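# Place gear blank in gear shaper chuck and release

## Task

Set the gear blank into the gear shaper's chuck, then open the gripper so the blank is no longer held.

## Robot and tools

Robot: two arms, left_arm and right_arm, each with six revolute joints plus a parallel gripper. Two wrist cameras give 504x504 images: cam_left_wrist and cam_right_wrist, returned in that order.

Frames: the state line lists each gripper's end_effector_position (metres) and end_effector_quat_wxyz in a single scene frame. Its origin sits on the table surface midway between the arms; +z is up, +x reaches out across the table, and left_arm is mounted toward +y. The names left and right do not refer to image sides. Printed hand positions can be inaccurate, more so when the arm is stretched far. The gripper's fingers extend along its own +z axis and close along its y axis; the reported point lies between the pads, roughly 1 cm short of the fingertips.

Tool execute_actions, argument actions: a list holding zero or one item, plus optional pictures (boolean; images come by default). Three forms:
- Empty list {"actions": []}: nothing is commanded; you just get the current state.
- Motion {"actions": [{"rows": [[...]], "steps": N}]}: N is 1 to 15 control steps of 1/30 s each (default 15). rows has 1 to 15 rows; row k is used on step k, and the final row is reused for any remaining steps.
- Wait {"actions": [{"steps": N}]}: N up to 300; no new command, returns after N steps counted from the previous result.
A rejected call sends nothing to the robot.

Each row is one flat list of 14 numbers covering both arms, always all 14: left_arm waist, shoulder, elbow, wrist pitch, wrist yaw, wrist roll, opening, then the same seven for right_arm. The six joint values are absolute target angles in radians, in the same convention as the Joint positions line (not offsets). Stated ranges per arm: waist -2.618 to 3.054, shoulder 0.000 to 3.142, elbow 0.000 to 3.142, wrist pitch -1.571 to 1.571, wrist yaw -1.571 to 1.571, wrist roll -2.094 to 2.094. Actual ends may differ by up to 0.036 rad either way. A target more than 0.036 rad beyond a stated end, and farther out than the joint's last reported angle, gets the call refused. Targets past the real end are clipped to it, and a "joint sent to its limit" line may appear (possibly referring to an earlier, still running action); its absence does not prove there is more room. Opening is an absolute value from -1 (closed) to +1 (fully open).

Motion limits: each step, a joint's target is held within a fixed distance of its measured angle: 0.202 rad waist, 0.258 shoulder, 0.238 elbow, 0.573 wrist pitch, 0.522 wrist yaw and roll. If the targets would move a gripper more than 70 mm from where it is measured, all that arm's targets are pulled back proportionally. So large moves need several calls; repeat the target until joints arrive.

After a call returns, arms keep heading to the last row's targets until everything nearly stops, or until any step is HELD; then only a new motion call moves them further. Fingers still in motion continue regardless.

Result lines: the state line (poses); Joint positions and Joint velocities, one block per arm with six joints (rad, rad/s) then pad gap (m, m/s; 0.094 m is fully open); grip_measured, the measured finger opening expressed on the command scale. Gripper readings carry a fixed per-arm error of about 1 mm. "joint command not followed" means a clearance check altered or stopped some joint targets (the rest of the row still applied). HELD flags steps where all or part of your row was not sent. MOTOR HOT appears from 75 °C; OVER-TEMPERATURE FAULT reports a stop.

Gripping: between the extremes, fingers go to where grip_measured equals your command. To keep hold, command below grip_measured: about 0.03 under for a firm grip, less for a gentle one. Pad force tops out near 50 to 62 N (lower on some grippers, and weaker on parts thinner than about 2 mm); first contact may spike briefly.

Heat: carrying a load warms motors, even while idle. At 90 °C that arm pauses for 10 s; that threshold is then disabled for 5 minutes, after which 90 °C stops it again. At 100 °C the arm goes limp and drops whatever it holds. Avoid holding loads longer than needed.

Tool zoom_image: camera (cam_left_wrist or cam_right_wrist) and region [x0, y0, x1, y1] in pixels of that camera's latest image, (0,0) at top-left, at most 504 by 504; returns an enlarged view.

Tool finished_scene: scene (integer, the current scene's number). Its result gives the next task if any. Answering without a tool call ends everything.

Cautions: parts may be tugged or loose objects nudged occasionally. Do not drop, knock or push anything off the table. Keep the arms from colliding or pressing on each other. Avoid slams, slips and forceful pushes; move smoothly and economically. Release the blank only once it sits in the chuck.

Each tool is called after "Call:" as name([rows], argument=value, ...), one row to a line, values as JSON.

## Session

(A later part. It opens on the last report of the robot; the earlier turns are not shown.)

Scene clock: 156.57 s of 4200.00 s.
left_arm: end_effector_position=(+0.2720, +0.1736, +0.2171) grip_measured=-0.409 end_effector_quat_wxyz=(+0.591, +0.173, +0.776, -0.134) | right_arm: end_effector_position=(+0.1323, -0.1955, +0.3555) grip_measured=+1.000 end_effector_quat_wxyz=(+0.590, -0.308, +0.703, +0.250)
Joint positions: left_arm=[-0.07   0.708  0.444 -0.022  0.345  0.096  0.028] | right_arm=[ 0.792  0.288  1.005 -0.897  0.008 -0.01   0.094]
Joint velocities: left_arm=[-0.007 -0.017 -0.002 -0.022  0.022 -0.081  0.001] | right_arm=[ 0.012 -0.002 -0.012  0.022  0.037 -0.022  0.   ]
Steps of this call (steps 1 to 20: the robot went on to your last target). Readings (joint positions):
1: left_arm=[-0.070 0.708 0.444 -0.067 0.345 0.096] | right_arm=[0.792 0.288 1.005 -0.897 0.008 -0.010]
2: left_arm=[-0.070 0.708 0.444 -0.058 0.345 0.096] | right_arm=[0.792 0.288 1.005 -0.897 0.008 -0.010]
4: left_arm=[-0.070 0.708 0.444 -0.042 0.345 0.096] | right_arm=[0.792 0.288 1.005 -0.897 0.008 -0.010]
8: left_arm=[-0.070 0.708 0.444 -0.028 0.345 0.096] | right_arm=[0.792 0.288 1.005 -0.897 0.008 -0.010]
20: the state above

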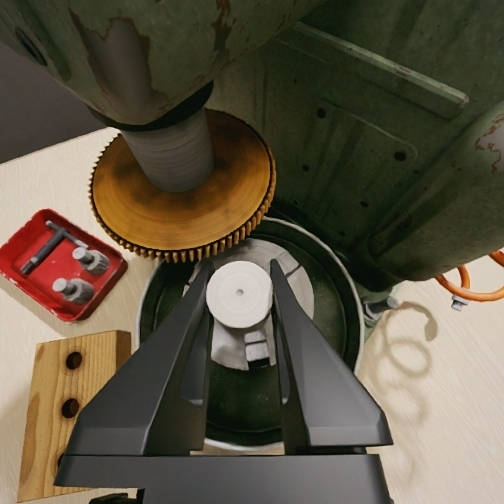

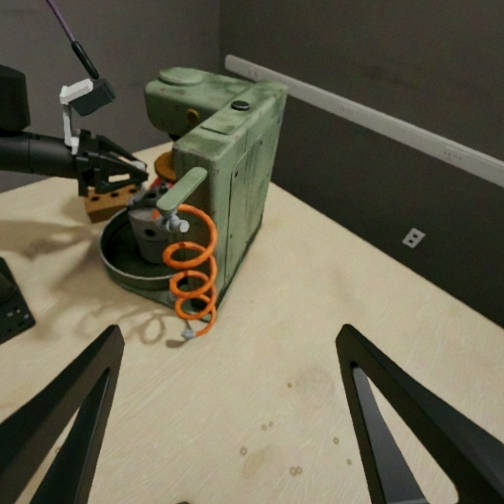

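Call:
execute_actions([
  {"rows":[[-0.085,0.71,0.47,0.06,0.35,0.1,-0.46,0.8,0.3,1.0,-0.9,0,0,1],[-0.085,0.71,0.47,0.06,0.35,0.1,-0.46,0.8,0.3,1.0,-0.9,0,0,1],[-0.085,0.71,0.47,0.06,0.35,0.1,-0.46,0.8,0.3,1.0,-0.9,0,0,1],[-0.085,0.74,0.48,0.09,0.35,0.1,-0.46,0.8,0.3,1.0,-0.9,0,0,1],[-0.085,0.74,0.48,0.09,0.35,0.1,-0.46,0.8,0.3,1.0,-0.9,0,0,1],[-0.092,0.76,0.48,0.108,0.35,0.1,-0.46,0.8,0.3,1.0,-0.9,0,0,1],[-0.092,0.76,0.48,0.108,0.35,0.1,-0.46,0.8,0.3,1.0,-0.9,0,0,1],[-0.092,0.78,0.485,0.108,0.35,0.1,-0.46,0.8,0.3,1.0,-0.9,0,0,1],[-0.099,0.78,0.485,0.108,0.35,0.1,-0.46,0.8,0.3,1.0,-0.9,0,0,1],[-0.099,0.8,0.485,0.108,0.35,0.1,-0.46,0.8,0.3,1.0,-0.9,0,0,1]],"steps":15},
], pictures=false)

Call:
execute_actions([
  {"steps":15},
])

Call:
zoom_image(camera="cam_left_wrist", region=[160, 230, 320, 390])

Scene clock: 170.03 s of 4200.00 s.
left_arm: end_effector_position=(+0.2843, +0.1657, +0.2129) grip_measured=-0.409 end_effector_quat_wxyz=(+0.591, +0.182, +0.773, -0.140) | right_arm: end_effector_position=(+0.1323, -0.1955, +0.3555) grip_measured=+1.000 end_effector_quat_wxyz=(+0.590, -0.308, +0.703, +0.250)
Joint positions: left_arm=[-0.092  0.794  0.444  0.068  0.345  0.096  0.028] | right_arm=[ 0.792  0.288  1.005 -0.897  0.008 -0.01   0.094]
Joint velocities: left_arm=[ 0.002 -0.007 -0.002  0.066 -0.007  0.037 -0.001] | right_arm=[-0.007 -0.012  0.002  0.081  0.051  0.007  0.   ]
Steps of this call (steps 1 to 15: the robot went on to your last target; steps 16 to 90: nothing new was sent; then 9.97 s passed at rest; steps 91 to 105: all 15 steps of this action). Readings (joint positions):
91: left_arm=[-0.071 0.708 0.444 -0.017 0.345 0.096] | right_arm=[0.792 0.288 1.005 -0.897 0.008 -0.010]
92: left_arm=[-0.074 0.708 0.444 -0.010 0.345 0.096] | right_arm=[0.792 0.288 1.005 -0.897 0.008 -0.010]
94: left_arm=[-0.077 0.711 0.444 0.010 0.345 0.096] | right_arm=[0.792 0.288 1.005 -0.897 0.008 -0.010]
98: left_arm=[-0.083 0.747 0.444 0.053 0.345 0.096] | right_arm=[0.792 0.288 1.005 -0.897 0.008 -0.010]
105: the state above

Scene clock: 170.53 s of 4200.00 s.
left_arm: end_effector_position=(+0.2848, +0.1656, +0.2148) grip_measured=-0.409 end_effector_quat_wxyz=(+0.594, +0.182, +0.771, -0.140) | right_arm: end_effector_position=(+0.1323, -0.1955, +0.3555) grip_measured=+1.000 end_effector_quat_wxyz=(+0.590, -0.308, +0.703, +0.250)
Joint positions: left_arm=[-0.092  0.794  0.444  0.076  0.345  0.096  0.028] | right_arm=[ 0.792  0.288  1.005 -0.897  0.008 -0.01   0.094]
Joint velocities: left_arm=[ 0.002 -0.007 -0.007 -0.081 -0.11  -0.022 -0.   ] | right_arm=[-0.007 -0.002 -0.012 -0.007 -0.007 -0.007  0.   ]
Steps of this call (steps 1 to 15: the robot went on to your last target). Readings (joint positions):
1: left_arm=[-0.092 0.794 0.444 0.069 0.345 0.096] | right_arm=[0.792 0.288 1.005 -0.897 0.008 -0.010]
2: left_arm=[-0.092 0.794 0.444 0.071 0.345 0.096] | right_arm=[0.792 0.288 1.005 -0.897 0.008 -0.010]
4: left_arm=[-0.092 0.794 0.444 0.073 0.345 0.096] | right_arm=[0.792 0.288 1.005 -0.897 0.008 -0.010]
8: left_arm=[-0.092 0.794 0.444 0.075 0.345 0.096] | right_arm=[0.792 0.288 1.005 -0.897 0.008 -0.010]
15: the state above
All arms were judged still, so your last target was given up. Only a new action makes them travel on or press farther. Fingers that are still opening or closing keep moving.

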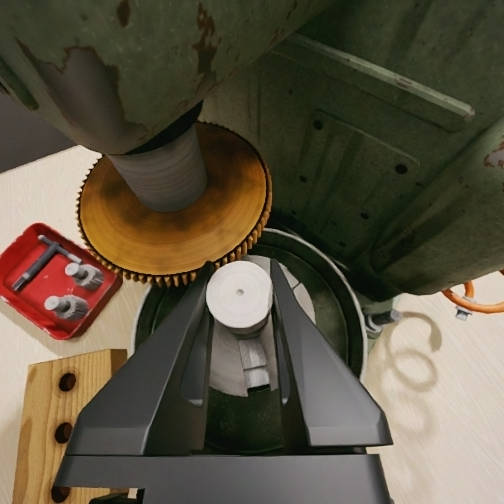

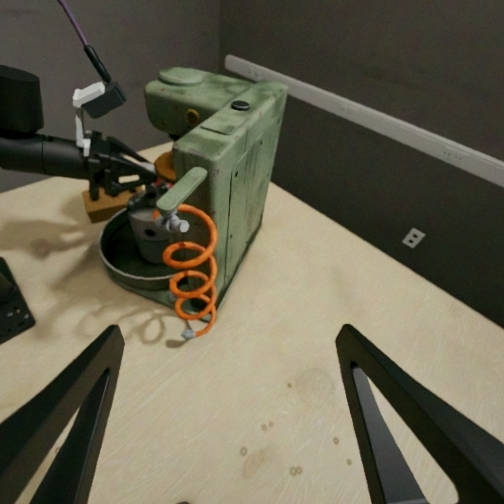

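Region (160, 230, 320, 390) of cam_left_wrist's 504x504 image, scaled by 3.150, with more detail than that image has.

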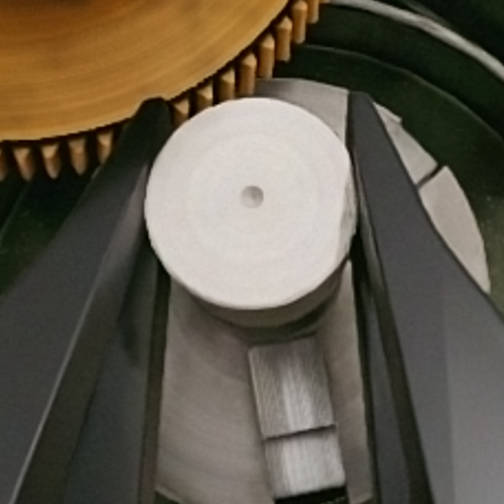

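Call:
execute_actions([
  {"rows":[[-0.109,0.8,0.47,0.138,0.35,0.1,-0.46,0.8,0.3,1.0,-0.9,0,0,1],[-0.109,0.8,0.47,0.138,0.35,0.1,-0.46,0.8,0.3,1.0,-0.9,0,0,1],[-0.109,0.8,0.47,0.138,0.35,0.1,-0.46,0.8,0.3,1.0,-0.9,0,0,1],[-0.109,0.8,0.47,0.138,0.35,0.1,-0.46,0.8,0.3,1.0,-0.9,0,0,1],[-0.109,0.822,0.47,0.138,0.35,0.1,-0.46,0.8,0.3,1.0,-0.9,0,0,1]],"steps":15},
])

Call:
zoom_image(camera="cam_left_wrist", region=[160, 230, 320, 390])

Scene clock: 185.70 s of 4200.00 s.
left_arm: end_effector_position=(+0.2878, +0.1622, +0.2156) grip_measured=-0.409 end_effector_quat_wxyz=(+0.597, +0.186, +0.767, -0.142) | right_arm: end_effector_position=(+0.1323, -0.1955, +0.3555) grip_measured=+1.000 end_effector_quat_wxyz=(+0.590, -0.308, +0.703, +0.250)
Joint positions: left_arm=[-0.102  0.814  0.444  0.106  0.344  0.096  0.028] | right_arm=[ 0.792  0.288  1.005 -0.897  0.008 -0.01   0.094]
Joint velocities: left_arm=[ 0.007 -0.007 -0.007  0.037  0.037  0.022 -0.   ] | right_arm=[-0.002  0.002 -0.002 -0.022 -0.022  0.051  0.   ]
Steps of this call (steps 1 to 90: nothing new was sent; then 11.67 s passed at rest; steps 91 to 105: all 15 steps of this action). Readings (joint positions):
91: left_arm=[-0.093 0.794 0.444 0.079 0.344 0.096] | right_arm=[0.792 0.288 1.005 -0.897 0.008 -0.010]
92: left_arm=[-0.096 0.794 0.444 0.083 0.344 0.096] | right_arm=[0.792 0.288 1.005 -0.897 0.008 -0.010]
94: left_arm=[-0.101 0.794 0.444 0.093 0.344 0.096] | right_arm=[0.792 0.288 1.005 -0.897 0.008 -0.010]
98: left_arm=[-0.102 0.810 0.444 0.105 0.344 0.096] | right_arm=[0.792 0.288 1.005 -0.897 0.008 -0.010]
105: the state above

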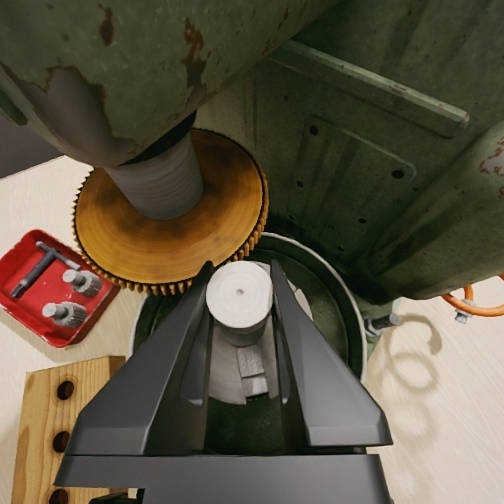

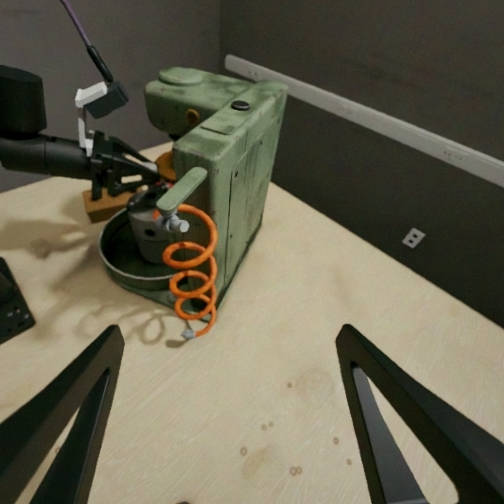

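Region (160, 230, 320, 390) of cam_left_wrist's 504x504 image, scaled by 3.150, with more detail than that image has.

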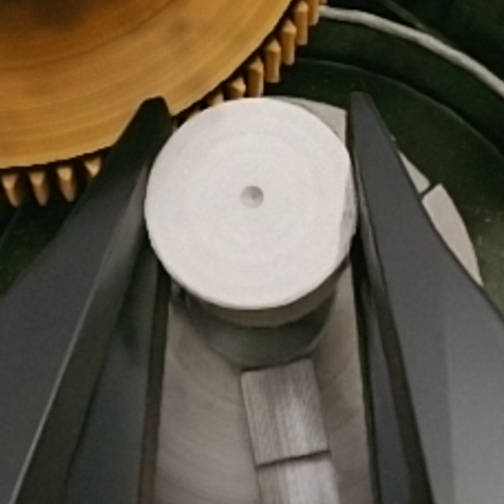

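Call:
execute_actions([
  {"rows":[[-0.105,0.822,0.435,0.16,0.35,0.1,-0.46,0.8,0.3,1.0,-0.9,0,0,1],[-0.105,0.822,0.43,0.165,0.35,0.1,-0.46,0.8,0.3,1.0,-0.9,0,0,1],[-0.105,0.826,0.425,0.17,0.35,0.1,-0.46,0.8,0.3,1.0,-0.9,0,0,1],[-0.105,0.826,0.42,0.175,0.35,0.1,-0.46,0.8,0.3,1.0,-0.9,0,0,1],[-0.105,0.83,0.415,0.18,0.35,0.1,-0.46,0.8,0.3,1.0,-0.9,0,0,1],[-0.105,0.83,0.41,0.185,0.35,0.1,-0.46,0.8,0.3,1.0,-0.9,0,0,1],[-0.105,0.834,0.405,0.188,0.35,0.1,-0.46,0.8,0.3,1.0,-0.9,0,0,1],[-0.105,0.834,0.40,0.188,0.35,0.1,-0.46,0.8,0.3,1.0,-0.9,0,0,1]],"steps":15},
])

Call:
zoom_image(camera="cam_left_wrist", region=[160, 230, 320, 390])

Scene clock: 196.03 s of 4200.00 s.
left_arm: end_effector_position=(+0.2882, +0.1622, +0.2056) grip_measured=-0.409 end_effector_quat_wxyz=(+0.597, +0.186, +0.767, -0.142) | right_arm: end_effector_position=(+0.1323, -0.1955, +0.3555) grip_measured=+1.000 end_effector_quat_wxyz=(+0.590, -0.308, +0.703, +0.250)
Joint positions: left_arm=[-0.102  0.826  0.408  0.152  0.344  0.096  0.028] | right_arm=[ 0.792  0.288  1.005 -0.897  0.008 -0.01   0.094]
Joint velocities: left_arm=[ 0.017  0.012 -0.002 -0.095 -0.037 -0.051  0.001] | right_arm=[ 0.002  0.012 -0.022  0.022 -0.022  0.051  0.   ]
Steps of this call (steps 1 to 15: the robot went on to your last target; steps 16 to 90: nothing new was sent; then 6.83 s passed at rest; steps 91 to 105: all 15 steps of this action). Readings (joint positions):
91: left_arm=[-0.102 0.814 0.444 0.108 0.344 0.096] | right_arm=[0.792 0.288 1.005 -0.897 0.008 -0.010]
92: left_arm=[-0.102 0.814 0.444 0.111 0.344 0.096] | right_arm=[0.792 0.288 1.005 -0.897 0.008 -0.010]
94: left_arm=[-0.102 0.814 0.444 0.122 0.344 0.096] | right_arm=[0.792 0.288 1.005 -0.897 0.008 -0.010]
98: left_arm=[-0.102 0.814 0.426 0.149 0.344 0.096] | right_arm=[0.792 0.288 1.005 -0.897 0.008 -0.010]
105: the state above

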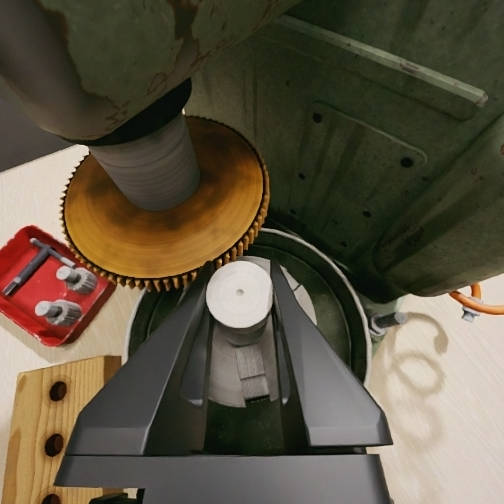

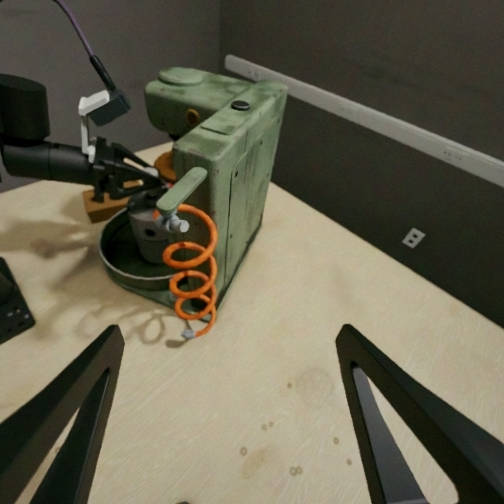

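Region (160, 230, 320, 390) of cam_left_wrist's 504x504 image, scaled by 3.150, with more detail than that image has.

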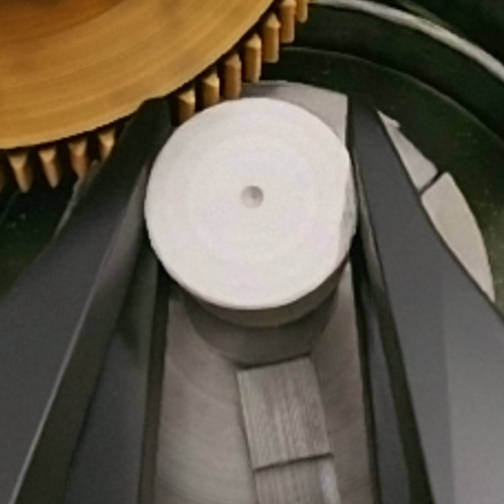

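Clearing the cutter. Continue 10 mm.

Call:
execute_actions([
  {"rows":[[-0.105,0.834,0.395,0.2,0.35,0.1,-0.46,0.8,0.3,1.0,-0.9,0,0,1],[-0.105,0.836,0.39,0.207,0.35,0.1,-0.46,0.8,0.3,1.0,-0.9,0,0,1],[-0.105,0.838,0.385,0.214,0.35,0.1,-0.46,0.8,0.3,1.0,-0.9,0,0,1],[-0.105,0.84,0.38,0.221,0.35,0.1,-0.46,0.8,0.3,1.0,-0.9,0,0,1],[-0.105,0.842,0.375,0.228,0.35,0.1,-0.46,0.8,0.3,1.0,-0.9,0,0,1],[-0.105,0.844,0.37,0.235,0.35,0.1,-0.46,0.8,0.3,1.0,-0.9,0,0,1],[-0.105,0.846,0.366,0.24,0.35,0.1,-0.46,0.8,0.3,1.0,-0.9,0,0,1],[-0.105,0.847,0.362,0.24,0.35,0.1,-0.46,0.8,0.3,1.0,-0.9,0,0,1]],"steps":15},
])

Call:
zoom_image(camera="cam_left_wrist", region=[160, 230, 320, 390])

Scene clock: 204.37 s of 4200.00 s.
left_arm: end_effector_position=(+0.2891, +0.1621, +0.2007) grip_measured=-0.409 end_effector_quat_wxyz=(+0.603, +0.187, +0.763, -0.142) | right_arm: end_effector_position=(+0.1323, -0.1955, +0.3555) grip_measured=+1.000 end_effector_quat_wxyz=(+0.590, -0.308, +0.703, +0.250)
Joint positions: left_arm=[-0.102  0.837  0.376  0.211  0.344  0.096  0.028] | right_arm=[ 0.792  0.288  1.005 -0.897  0.008 -0.01   0.094]
Joint velocities: left_arm=[-0.007  0.012  0.002 -0.007  0.154 -0.051  0.   ] | right_arm=[-0.017 -0.007 -0.002  0.007 -0.007  0.007  0.   ]
Steps of this call (steps 1 to 15: the robot went on to your last target; steps 16 to 90: nothing new was sent; then 4.83 s passed at rest; steps 91 to 105: all 15 steps of this action). Readings (joint positions):
91: left_arm=[-0.102 0.826 0.408 0.157 0.344 0.096] | right_arm=[0.792 0.288 1.005 -0.897 0.008 -0.010]
92: left_arm=[-0.102 0.826 0.408 0.159 0.344 0.096] | right_arm=[0.792 0.288 1.005 -0.897 0.008 -0.010]
94: left_arm=[-0.102 0.826 0.406 0.170 0.344 0.096] | right_arm=[0.792 0.288 1.005 -0.897 0.008 -0.010]
98: left_arm=[-0.102 0.828 0.385 0.197 0.344 0.096] | right_arm=[0.792 0.288 1.005 -0.897 0.008 -0.010]
105: the state above

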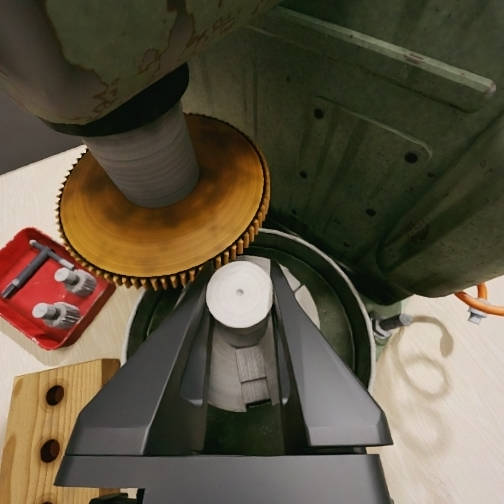

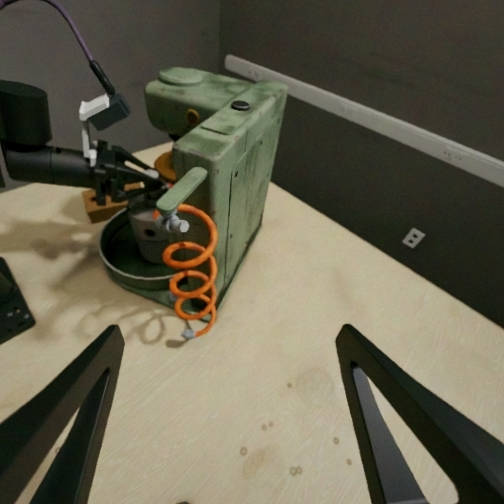

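Region (160, 230, 320, 390) of cam_left_wrist's 504x504 image, scaled by 3.150, with more detail than that image has.

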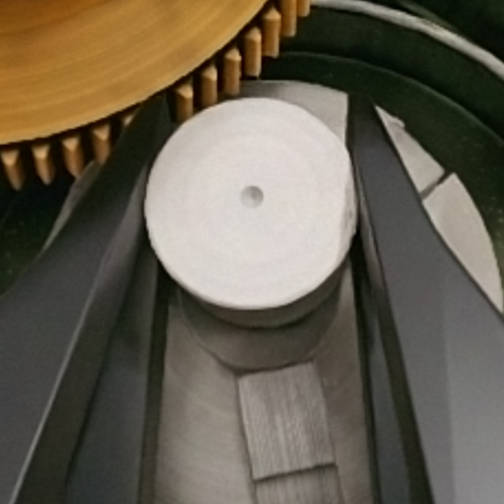

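Call:
execute_actions([
  {"rows":[[-0.105,0.847,0.352,0.235,0.35,0.1,-0.46,0.8,0.3,1.0,-0.9,0,0,1],[-0.105,0.847,0.348,0.235,0.35,0.1,-0.46,0.8,0.3,1.0,-0.9,0,0,1],[-0.105,0.847,0.344,0.235,0.35,0.1,-0.46,0.8,0.3,1.0,-0.9,0,0,1]],"steps":15},
])

Call:
zoom_image(camera="cam_left_wrist", region=[160, 230, 320, 390])

Scene clock: 208.93 s of 4200.00 s.
left_arm: end_effector_position=(+0.2890, +0.1620, +0.2005) grip_measured=-0.409 end_effector_quat_wxyz=(+0.607, +0.187, +0.759, -0.141) | right_arm: end_effector_position=(+0.1323, -0.1955, +0.3555) grip_measured=+1.000 end_effector_quat_wxyz=(+0.590, -0.308, +0.703, +0.250)
Joint positions: left_arm=[-0.102  0.837  0.366  0.232  0.345  0.096  0.028] | right_arm=[ 0.792  0.288  1.005 -0.897  0.008 -0.01   0.094]
Joint velocities: left_arm=[-0.002  0.007 -0.017  0.11  -0.007  0.037  0.001] | right_arm=[-0.002 -0.007 -0.002 -0.051  0.037  0.007  0.   ]
Steps of this call (steps 1 to 15: the robot went on to your last target; steps 16 to 90: nothing new was sent; then 1.07 s passed at rest; steps 91 to 105: all 15 steps of this action). Readings (joint positions):
91: left_arm=[-0.102 0.837 0.376 0.212 0.344 0.096] | right_arm=[0.792 0.288 1.005 -0.897 0.008 -0.010]
92: left_arm=[-0.102 0.837 0.374 0.214 0.344 0.096] | right_arm=[0.792 0.288 1.005 -0.897 0.008 -0.010]
94: left_arm=[-0.102 0.837 0.370 0.223 0.344 0.096] | right_arm=[0.792 0.288 1.005 -0.897 0.008 -0.010]
98: left_arm=[-0.102 0.837 0.366 0.230 0.345 0.096] | right_arm=[0.792 0.288 1.005 -0.897 0.008 -0.010]
105: the state above

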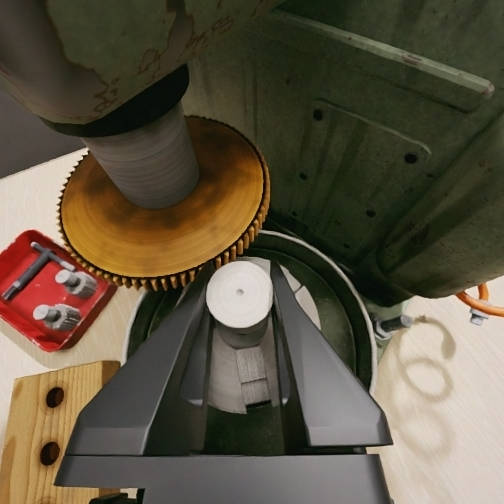

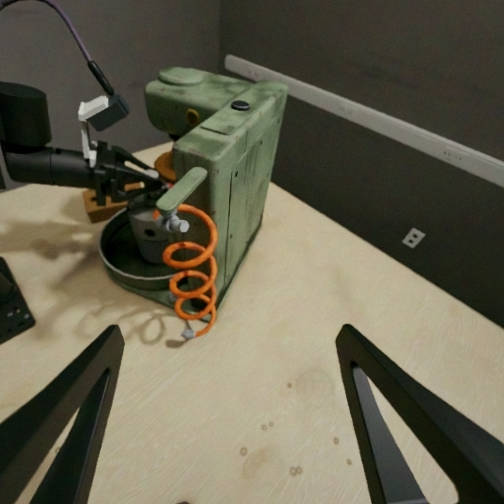

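Region (160, 230, 320, 390) of cam_left_wrist's 504x504 image, scaled by 3.150, with more detail than that image has.

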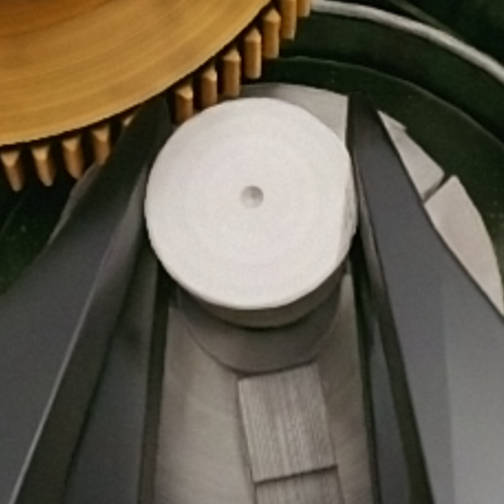

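Call:
execute_actions([
  {"rows":[[-0.095,0.815,0.36,0.225,0.35,0.1,-0.46,0.8,0.3,1.0,-0.9,0,0,1],[-0.093,0.81,0.36,0.22,0.35,0.1,-0.46,0.8,0.3,1.0,-0.9,0,0,1],[-0.091,0.805,0.36,0.215,0.35,0.1,-0.46,0.8,0.3,1.0,-0.9,0,0,1],[-0.089,0.8,0.36,0.21,0.35,0.1,-0.46,0.8,0.3,1.0,-0.9,0,0,1],[-0.087,0.795,0.36,0.205,0.35,0.1,-0.46,0.8,0.3,1.0,-0.9,0,0,1],[-0.085,0.79,0.36,0.2,0.35,0.1,-0.46,0.8,0.3,1.0,-0.9,0,0,1],[-0.085,0.785,0.36,0.195,0.35,0.1,-0.46,0.8,0.3,1.0,-0.9,0,0,1],[-0.085,0.785,0.36,0.19,0.35,0.1,-0.46,0.8,0.3,1.0,-0.9,0,0,1]],"steps":15},
])

Call:
zoom_image(camera="cam_left_wrist", region=[160, 230, 320, 390])

Scene clock: 225.90 s of 4200.00 s.
left_arm: end_effector_position=(+0.2859, +0.1651, +0.1996) grip_measured=-0.409 end_effector_quat_wxyz=(+0.603, +0.184, +0.763, -0.139) | right_arm: end_effector_position=(+0.1323, -0.1955, +0.3555) grip_measured=+1.000 end_effector_quat_wxyz=(+0.590, -0.308, +0.703, +0.250)
Joint positions: left_arm=[-0.093  0.813  0.366  0.197  0.345  0.096  0.028] | right_arm=[ 0.792  0.288  1.005 -0.897  0.008 -0.01   0.094]
Joint velocities: left_arm=[-0.002  0.007 -0.002  0.022 -0.051 -0.007 -0.001] | right_arm=[ 0.002 -0.017 -0.007 -0.007 -0.051  0.007  0.   ]
Steps of this call (steps 1 to 15: the robot went on to your last target; steps 16 to 90: nothing new was sent; then 13.47 s passed at rest; steps 91 to 105: all 15 steps of this action). Readings (joint positions):
91: left_arm=[-0.102 0.837 0.366 0.232 0.345 0.096] | right_arm=[0.792 0.288 1.005 -0.897 0.008 -0.010]
92: left_arm=[-0.102 0.837 0.366 0.232 0.345 0.096] | right_arm=[0.792 0.288 1.005 -0.897 0.008 -0.010]
94: left_arm=[-0.101 0.835 0.366 0.231 0.345 0.096] | right_arm=[0.792 0.288 1.005 -0.897 0.008 -0.010]
98: left_arm=[-0.094 0.818 0.366 0.208 0.345 0.096] | right_arm=[0.792 0.288 1.005 -0.897 0.008 -0.010]
105: the state above

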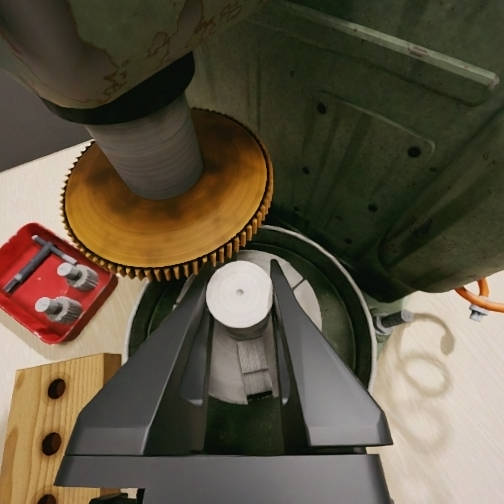

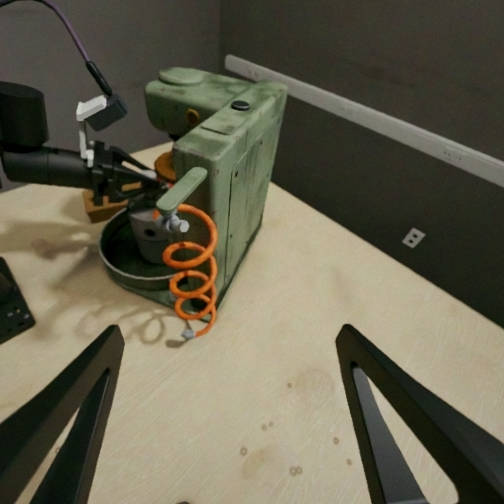

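Region (160, 230, 320, 390) of cam_left_wrist's 504x504 image, scaled by 3.150, with more detail than that image has.

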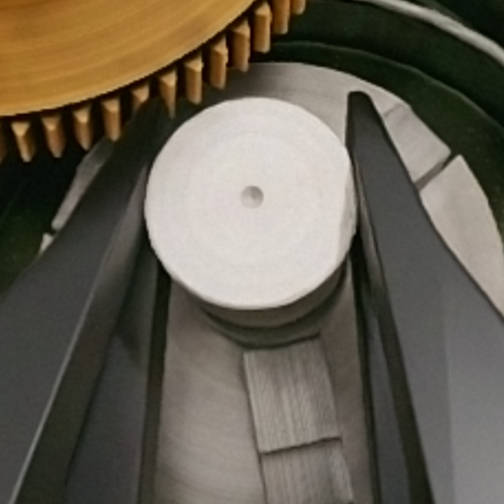

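Slightly dropped (chamfer). Press gently with the elbow.

Call:
execute_actions([
  {"rows":[[-0.09,0.8,0.345,0.19,0.35,0.1,-0.46,0.8,0.3,1.0,-0.9,0,0,1],[-0.09,0.8,0.34,0.195,0.35,0.1,-0.46,0.8,0.3,1.0,-0.9,0,0,1],[-0.09,0.8,0.335,0.2,0.35,0.1,-0.46,0.8,0.3,1.0,-0.9,0,0,1]],"steps":15},
])

Call:
zoom_image(camera="cam_left_wrist", region=[160, 230, 320, 390])

Scene clock: 232.07 s of 4200.00 s.
left_arm: end_effector_position=(+0.2858, +0.1651, +0.1991) grip_measured=-0.409 end_effector_quat_wxyz=(+0.605, +0.184, +0.762, -0.139) | right_arm: end_effector_position=(+0.1323, -0.1955, +0.3555) grip_measured=+1.000 end_effector_quat_wxyz=(+0.590, -0.308, +0.703, +0.250)
Joint positions: left_arm=[-0.093  0.813  0.36   0.207  0.345  0.096  0.028] | right_arm=[ 0.792  0.288  1.005 -0.897  0.008 -0.01   0.094]
Joint velocities: left_arm=[-0.002 -0.012  0.002 -0.022 -0.081  0.022 -0.   ] | right_arm=[-0.012  0.002 -0.012 -0.037 -0.051 -0.007  0.   ]
Steps of this call (steps 1 to 15: the robot went on to your last target; steps 16 to 90: nothing new was sent; then 2.67 s passed at rest; steps 91 to 105: all 15 steps of this action). Readings (joint positions):
91: left_arm=[-0.093 0.813 0.366 0.197 0.345 0.096] | right_arm=[0.792 0.288 1.005 -0.897 0.008 -0.010]
92: left_arm=[-0.093 0.813 0.366 0.197 0.345 0.096] | right_arm=[0.792 0.288 1.005 -0.897 0.008 -0.010]
94: left_arm=[-0.093 0.813 0.362 0.202 0.345 0.096] | right_arm=[0.792 0.288 1.005 -0.897 0.008 -0.010]
98: left_arm=[-0.093 0.813 0.360 0.206 0.345 0.096] | right_arm=[0.792 0.288 1.005 -0.897 0.008 -0.010]
105: the state above

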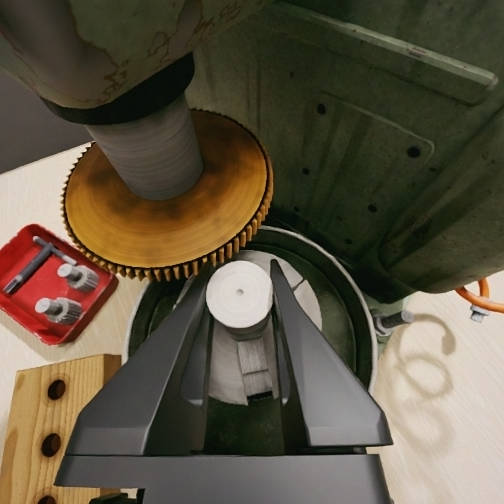

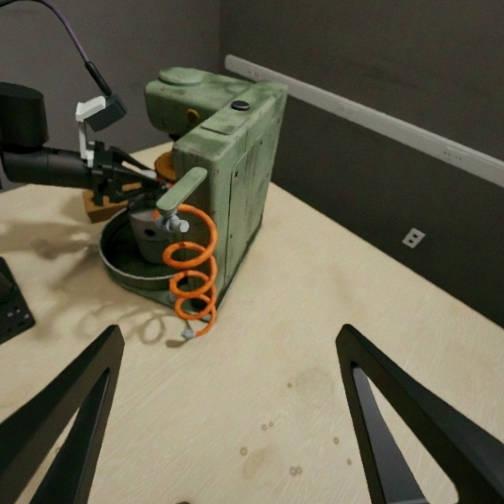

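Region (160, 230, 320, 390) of cam_left_wrist's 504x504 image, scaled by 3.150, with more detail than that image has.

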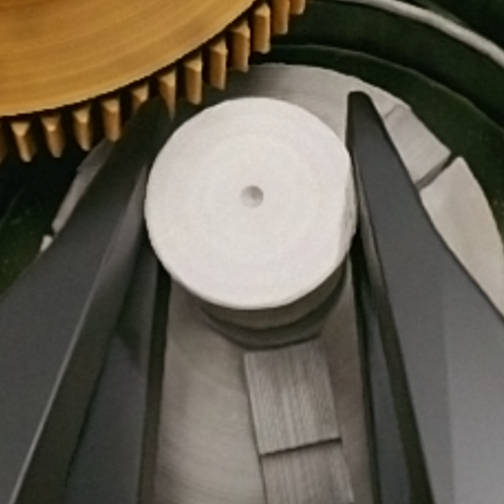

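Call:
execute_actions([
  {"rows":[[-0.09,0.785,0.34,0.19,0.35,0.1,-0.46,0.8,0.3,1.0,-0.9,0,0,1],[-0.09,0.781,0.34,0.185,0.35,0.1,-0.46,0.8,0.3,1.0,-0.9,0,0,1],[-0.09,0.777,0.34,0.185,0.35,0.1,-0.46,0.8,0.3,1.0,-0.9,0,0,1]],"steps":15},
])

Call:
zoom_image(camera="cam_left_wrist", region=[160, 230, 320, 390])

Scene clock: 237.13 s of 4200.00 s.
left_arm: end_effector_position=(+0.2853, +0.1652, +0.1996) grip_measured=-0.409 end_effector_quat_wxyz=(+0.606, +0.184, +0.762, -0.139) | right_arm: end_effector_position=(+0.1323, -0.1955, +0.3555) grip_measured=+1.000 end_effector_quat_wxyz=(+0.590, -0.308, +0.703, +0.250)
Joint positions: left_arm=[-0.093  0.808  0.36   0.204  0.345  0.096  0.028] | right_arm=[ 0.792  0.288  1.005 -0.897  0.008 -0.01   0.094]
Joint velocities: left_arm=[-0.002  0.007  0.002 -0.066  0.007  0.051  0.   ] | right_arm=[-0.012  0.012 -0.017 -0.037  0.022 -0.095  0.   ]
Steps of this call (steps 1 to 15: the robot went on to your last target; steps 16 to 90: nothing new was sent; then 1.57 s passed at rest; steps 91 to 105: all 15 steps of this action). Readings (joint positions):
91: left_arm=[-0.093 0.813 0.360 0.207 0.345 0.096] | right_arm=[0.792 0.288 1.005 -0.897 0.008 -0.010]
92: left_arm=[-0.093 0.811 0.360 0.207 0.345 0.096] | right_arm=[0.792 0.288 1.005 -0.897 0.008 -0.010]
94: left_arm=[-0.093 0.808 0.360 0.204 0.345 0.096] | right_arm=[0.792 0.288 1.005 -0.897 0.008 -0.010]
98: left_arm=[-0.093 0.808 0.360 0.204 0.345 0.096] | right_arm=[0.792 0.288 1.005 -0.897 0.008 -0.010]
105: the state above

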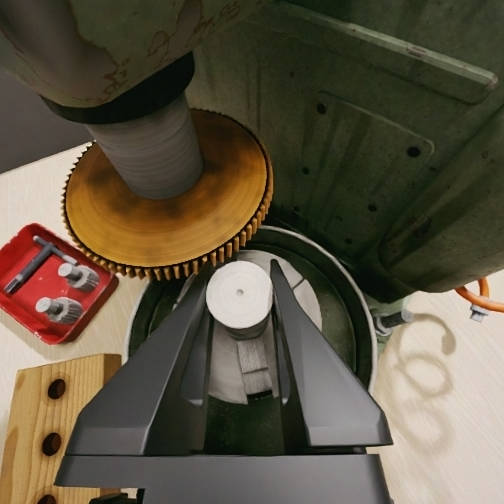

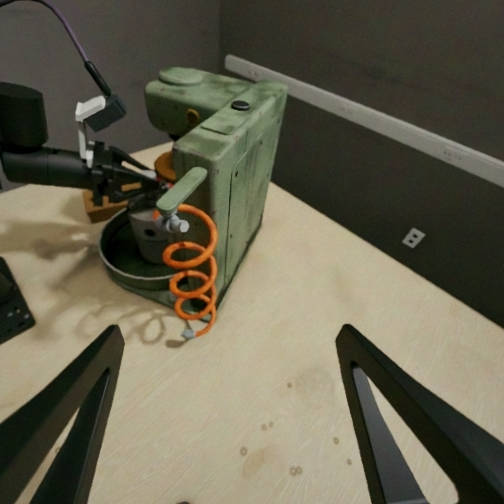

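Region (160, 230, 320, 390) of cam_left_wrist's 504x504 image, scaled by 3.150, with more detail than that image has.

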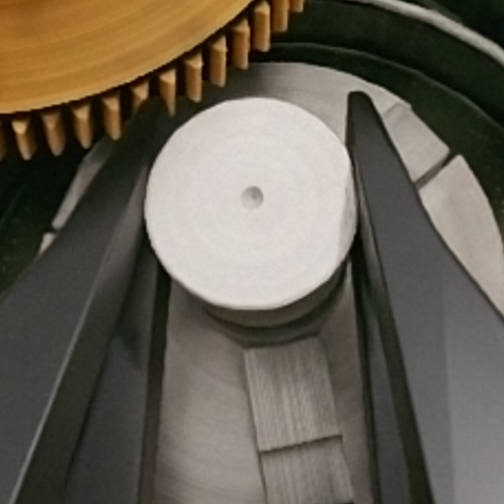

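Call:
execute_actions([
  {"rows":[[-0.09,0.81,0.35,0.2,0.35,0.1,-0.46,0.8,0.3,1.0,-0.9,0,0,1],[-0.09,0.818,0.35,0.2,0.35,0.1,-0.46,0.8,0.3,1.0,-0.9,0,0,1],[-0.09,0.824,0.35,0.2,0.35,0.1,-0.46,0.8,0.3,1.0,-0.9,0,0,1],[-0.09,0.83,0.35,0.2,0.35,0.1,-0.46,0.8,0.3,1.0,-0.9,0,0,1],[-0.09,0.835,0.35,0.2,0.35,0.1,-0.46,0.8,0.3,1.0,-0.9,0,0,1]],"steps":15},
], pictures=false)

Scene clock: 242.87 s of 4200.00 s.
left_arm: end_effector_position=(+0.2864, +0.1650, +0.1952) grip_measured=-0.409 end_effector_quat_wxyz=(+0.600, +0.183, +0.766, -0.140) | right_arm: end_effector_position=(+0.1323, -0.1955, +0.3555) grip_measured=+1.000 end_effector_quat_wxyz=(+0.590, -0.308, +0.703, +0.250)
Joint positions: left_arm=[-0.093  0.823  0.36   0.204  0.345  0.096  0.028] | right_arm=[ 0.792  0.288  1.005 -0.897  0.008 -0.01   0.094]
Joint velocities: left_arm=[-0.002  0.017 -0.002 -0.154  0.066  0.051 -0.001] | right_arm=[ 0.007  0.002  0.007  0.007 -0.037  0.066  0.   ]
Steps of this call (steps 1 to 15: the robot went on to your last target; steps 16 to 90: nothing new was sent; then 2.23 s passed at rest; steps 91 to 105: all 15 steps of this action). Readings (joint positions):
91: left_arm=[-0.093 0.808 0.360 0.204 0.345 0.096] | right_arm=[0.792 0.288 1.005 -0.897 0.008 -0.010]
92: left_arm=[-0.093 0.808 0.360 0.204 0.345 0.096] | right_arm=[0.792 0.288 1.005 -0.897 0.008 -0.010]
94: left_arm=[-0.093 0.810 0.360 0.205 0.345 0.096] | right_arm=[0.792 0.288 1.005 -0.897 0.008 -0.010]
98: left_arm=[-0.093 0.821 0.360 0.204 0.345 0.096] | right_arm=[0.792 0.288 1.005 -0.897 0.008 -0.010]
105: the state above

In. Descend ~11 mm more.

Call:
execute_actions([
  {"rows":[[-0.09,0.835,0.347,0.24,0.35,0.1,-0.46,0.8,0.3,1.0,-0.9,0,0,1],[-0.09,0.837,0.342,0.247,0.35,0.1,-0.46,0.8,0.3,1.0,-0.9,0,0,1],[-0.09,0.839,0.337,0.254,0.35,0.1,-0.46,0.8,0.3,1.0,-0.9,0,0,1],[-0.09,0.841,0.332,0.261,0.35,0.1,-0.46,0.8,0.3,1.0,-0.9,0,0,1],[-0.09,0.843,0.327,0.268,0.35,0.1,-0.46,0.8,0.3,1.0,-0.9,0,0,1],[-0.09,0.845,0.322,0.275,0.35,0.1,-0.46,0.8,0.3,1.0,-0.9,0,0,1],[-0.09,0.847,0.317,0.282,0.35,0.1,-0.46,0.8,0.3,1.0,-0.9,0,0,1],[-0.09,0.849,0.312,0.288,0.35,0.1,-0.46,0.8,0.3,1.0,-0.9,0,0,1],[-0.09,0.849,0.308,0.288,0.35,0.1,-0.46,0.8,0.3,1.0,-0.9,0,0,1]],"steps":15},
], pictures=false)

Scene clock: 251.63 s of 4200.00 s.
left_arm: end_effector_position=(+0.2863, +0.1649, +0.1946) grip_measured=-0.409 end_effector_quat_wxyz=(+0.611, +0.184, +0.757, -0.139) | right_arm: end_effector_position=(+0.1323, -0.1955, +0.3555) grip_measured=+1.000 end_effector_quat_wxyz=(+0.590, -0.308, +0.703, +0.250)
Joint positions: left_arm=[-0.093  0.823  0.329  0.264  0.346  0.094  0.028] | right_arm=[ 0.792  0.288  1.005 -0.897  0.008 -0.01   0.094]
Joint velocities: left_arm=[ 0.012  0.007 -0.012 -0.022 -0.051  0.051  0.   ] | right_arm=[ 0.007 -0.017 -0.002 -0.095  0.007  0.037  0.   ]
Steps of this call (steps 1 to 15: the robot went on to your last target; steps 16 to 90: nothing new was sent; then 5.27 s passed at rest; steps 91 to 105: all 15 steps of this action). Readings (joint positions):
91: left_arm=[-0.093 0.823 0.360 0.205 0.345 0.096] | right_arm=[0.792 0.288 1.005 -0.897 0.008 -0.010]
92: left_arm=[-0.093 0.823 0.360 0.205 0.345 0.096] | right_arm=[0.792 0.288 1.005 -0.897 0.008 -0.010]
94: left_arm=[-0.093 0.823 0.355 0.213 0.346 0.096] | right_arm=[0.792 0.288 1.005 -0.897 0.008 -0.010]
98: left_arm=[-0.093 0.823 0.339 0.243 0.346 0.096] | right_arm=[0.792 0.288 1.005 -0.897 0.008 -0.010]
105: the state above

Binding from tilt; lower wrist pitch.

Call:
execute_actions([
  {"rows":[[-0.09,0.84,0.315,0.26,0.35,0.1,-0.46,0.8,0.3,1.0,-0.9,0,0,1],[-0.09,0.84,0.315,0.25,0.35,0.1,-0.46,0.8,0.3,1.0,-0.9,0,0,1],[-0.09,0.84,0.315,0.24,0.35,0.1,-0.46,0.8,0.3,1.0,-0.9,0,0,1],[-0.09,0.84,0.315,0.235,0.35,0.1,-0.46,0.8,0.3,1.0,-0.9,0,0,1]],"steps":15},
], pictures=false)

Scene clock: 256.57 s of 4200.00 s.
left_arm: end_effector_position=(+0.2861, +0.1649, +0.1941) grip_measured=-0.409 end_effector_quat_wxyz=(+0.611, +0.184, +0.758, -0.139) | right_arm: end_effector_position=(+0.1323, -0.1955, +0.3555) grip_measured=+1.000 end_effector_quat_wxyz=(+0.590, -0.308, +0.703, +0.250)
Joint positions: left_arm=[-0.093  0.823  0.328  0.263  0.346  0.094  0.028] | right_arm=[ 0.792  0.288  1.005 -0.897  0.008 -0.01   0.094]
Joint velocities: left_arm=[ 0.012 -0.022  0.007 -0.081 -0.007 -0.007 -0.001] | right_arm=[-0.002 -0.002  0.012 -0.037  0.066  0.037  0.   ]
Steps of this call (steps 1 to 15: the robot went on to your last target; steps 16 to 90: nothing new was sent; then 1.43 s passed at rest; steps 91 to 105: all 15 steps of this action). Readings (joint positions):
91: left_arm=[-0.093 0.823 0.328 0.265 0.346 0.094] | right_arm=[0.792 0.288 1.005 -0.897 0.008 -0.010]
92: left_arm=[-0.093 0.823 0.328 0.264 0.346 0.094] | right_arm=[0.792 0.288 1.005 -0.897 0.008 -0.010]
94: left_arm=[-0.093 0.823 0.328 0.263 0.346 0.094] | right_arm=[0.792 0.288 1.005 -0.897 0.008 -0.010]
98: left_arm=[-0.093 0.823 0.328 0.263 0.346 0.094] | right_arm=[0.792 0.288 1.005 -0.897 0.008 -0.010]
105: the state above

Call:
execute_actions([
  {"rows":[[-0.093,0.825,0.335,0.275,0.35,0.1,-0.43,0.8,0.3,1.0,-0.9,0,0,1],[-0.093,0.825,0.335,0.275,0.35,0.1,-0.42,0.8,0.3,1.0,-0.9,0,0,1],[-0.093,0.825,0.335,0.275,0.35,0.1,-0.41,0.8,0.3,1.0,-0.9,0,0,1],[-0.093,0.825,0.335,0.275,0.35,0.1,-0.405,0.8,0.3,1.0,-0.9,0,0,1],[-0.093,0.825,0.335,0.275,0.35,0.1,-0.40,0.8,0.3,1.0,-0.9,0,0,1],[-0.093,0.825,0.335,0.275,0.35,0.1,-0.395,0.8,0.3,1.0,-0.9,0,0,1],[-0.093,0.825,0.335,0.275,0.35,0.1,-0.39,0.8,0.3,1.0,-0.9,0,0,1],[-0.093,0.825,0.335,0.275,0.35,0.1,-0.38,0.8,0.3,1.0,-0.9,0,0,1],[-0.093,0.825,0.335,0.275,0.35,0.1,-0.37,0.8,0.3,1.0,-0.9,0,0,1],[-0.093,0.825,0.335,0.275,0.35,0.1,-0.35,0.8,0.3,1.0,-0.9,0,0,1],[-0.093,0.825,0.335,0.275,0.35,0.1,-0.32,0.8,0.3,1.0,-0.9,0,0,1]],"steps":15},
])

Call:
zoom_image(camera="cam_left_wrist", region=[140, 210, 340, 410])

Scene clock: 270.27 s of 4200.00 s.
left_arm: end_effector_position=(+0.2868, +0.1649, +0.1969) grip_measured=-0.322 end_effector_quat_wxyz=(+0.615, +0.184, +0.754, -0.138) | right_arm: end_effector_position=(+0.1323, -0.1955, +0.3555) grip_measured=+1.000 end_effector_quat_wxyz=(+0.590, -0.308, +0.703, +0.250)
Joint positions: left_arm=[-0.093  0.823  0.328  0.275  0.346  0.094  0.032] | right_arm=[ 0.792  0.288  1.005 -0.897  0.008 -0.01   0.094]
Joint velocities: left_arm=[-0.002  0.007  0.007  0.051 -0.095 -0.081 -0.   ] | right_arm=[ 0.007  0.017  0.012  0.022  0.022 -0.037  0.   ]
Steps of this call (steps 1 to 15: the robot went on to your last target; steps 16 to 90: nothing new was sent; then 10.20 s passed at rest; steps 91 to 105: all 15 steps of this action). Readings (joint positions):
91: left_arm=[-0.093 0.823 0.328 0.264 0.346 0.094] | right_arm=[0.792 0.288 1.005 -0.897 0.008 -0.010]
92: left_arm=[-0.093 0.823 0.328 0.264 0.346 0.094] | right_arm=[0.792 0.288 1.005 -0.897 0.008 -0.010]
94: left_arm=[-0.093 0.823 0.328 0.264 0.346 0.094] | right_arm=[0.792 0.288 1.005 -0.897 0.008 -0.010]
98: left_arm=[-0.093 0.823 0.328 0.265 0.346 0.094] | right_arm=[0.792 0.288 1.005 -0.897 0.008 -0.010]
105: the state above

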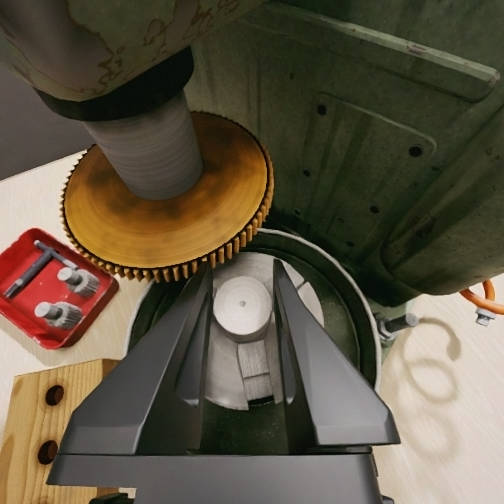

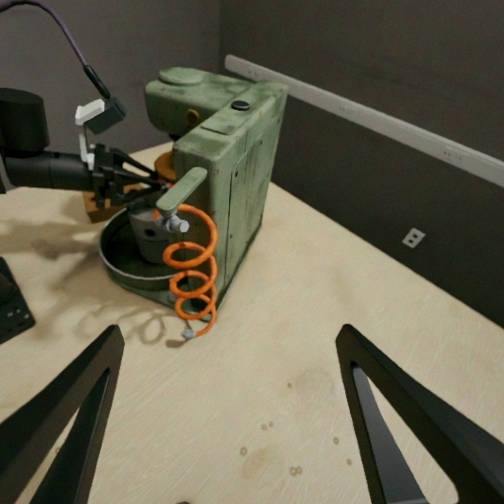

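Region (140, 210, 340, 410) of cam_left_wrist's 504x504 image, scaled by 2.520, with more detail than that image has.

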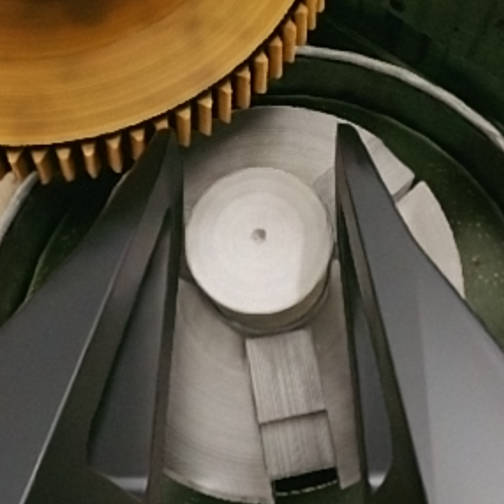

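Seated. Retreat back and up along the heading.

Call:
execute_actions([
  {"rows":[[-0.088,0.79,0.335,0.25,0.35,0.1,-0.32,0.8,0.3,1.0,-0.9,0,0,1],[-0.086,0.78,0.335,0.24,0.35,0.1,-0.32,0.8,0.3,1.0,-0.9,0,0,1],[-0.084,0.77,0.335,0.235,0.35,0.1,-0.32,0.8,0.3,1.0,-0.9,0,0,1],[-0.082,0.76,0.335,0.23,0.35,0.1,-0.32,0.8,0.3,1.0,-0.9,0,0,1],[-0.08,0.75,0.335,0.22,0.35,0.1,-0.32,0.8,0.3,1.0,-0.9,0,0,1],[-0.078,0.74,0.335,0.215,0.35,0.1,-0.32,0.8,0.3,1.0,-0.9,0,0,1],[-0.076,0.73,0.335,0.21,0.35,0.1,-0.32,0.8,0.3,1.0,-0.9,0,0,1],[-0.074,0.72,0.335,0.2,0.35,0.1,-0.32,0.8,0.3,1.0,-0.9,0,0,1],[-0.072,0.70,0.335,0.19,0.35,0.1,-0.32,0.8,0.3,1.0,-0.9,0,0,1],[-0.07,0.68,0.335,0.18,0.35,0.1,-0.32,0.8,0.3,1.0,-0.9,0,0,1],[-0.068,0.66,0.335,0.17,0.35,0.1,-0.32,0.8,0.3,1.0,-0.9,0,0,1],[-0.066,0.64,0.335,0.16,0.35,0.1,-0.32,0.8,0.3,1.0,-0.9,0,0,1]],"steps":15},
])

Scene clock: 280.37 s of 4200.00 s.
left_arm: end_effector_position=(+0.2708, +0.1723, +0.2271) grip_measured=-0.322 end_effector_quat_wxyz=(+0.651, +0.181, +0.726, -0.127) | right_arm: end_effector_position=(+0.1323, -0.1955, +0.3555) grip_measured=+1.000 end_effector_quat_wxyz=(+0.590, -0.308, +0.703, +0.250)
Joint positions: left_arm=[-0.074  0.663  0.328  0.207  0.346  0.094  0.032] | right_arm=[ 0.792  0.288  1.005 -0.897  0.008 -0.01   0.094]
Joint velocities: left_arm=[-0.022 -0.129  0.017  0.007 -0.022  0.007 -0.   ] | right_arm=[-0.002 -0.002  0.007  0.051 -0.037 -0.051  0.   ]
Steps of this call (steps 1 to 15: the robot went on to your last target; steps 16 to 90: nothing new was sent; then 6.60 s passed at rest; steps 91 to 105: all 15 steps of this action). Readings (joint positions):
91: left_arm=[-0.093 0.823 0.328 0.278 0.346 0.094] | right_arm=[0.792 0.288 1.005 -0.897 0.008 -0.010]
92: left_arm=[-0.093 0.820 0.328 0.275 0.346 0.094] | right_arm=[0.792 0.288 1.005 -0.897 0.008 -0.010]
94: left_arm=[-0.092 0.804 0.328 0.264 0.346 0.094] | right_arm=[0.792 0.288 1.005 -0.897 0.008 -0.010]
98: left_arm=[-0.084 0.760 0.328 0.248 0.346 0.094] | right_arm=[0.792 0.288 1.005 -0.897 0.008 -0.010]
105: the state above

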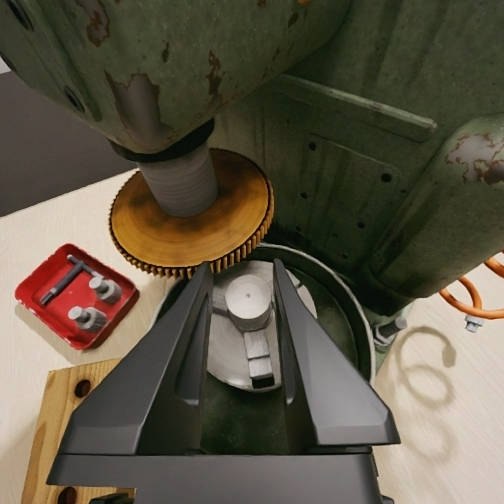

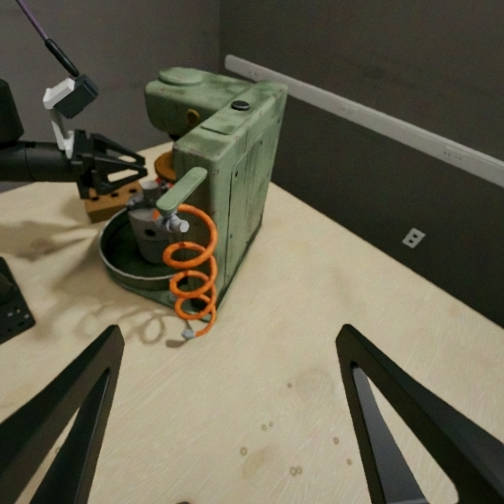

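Call:
finished_scene(scene=2)

The scene is finished: the task was done.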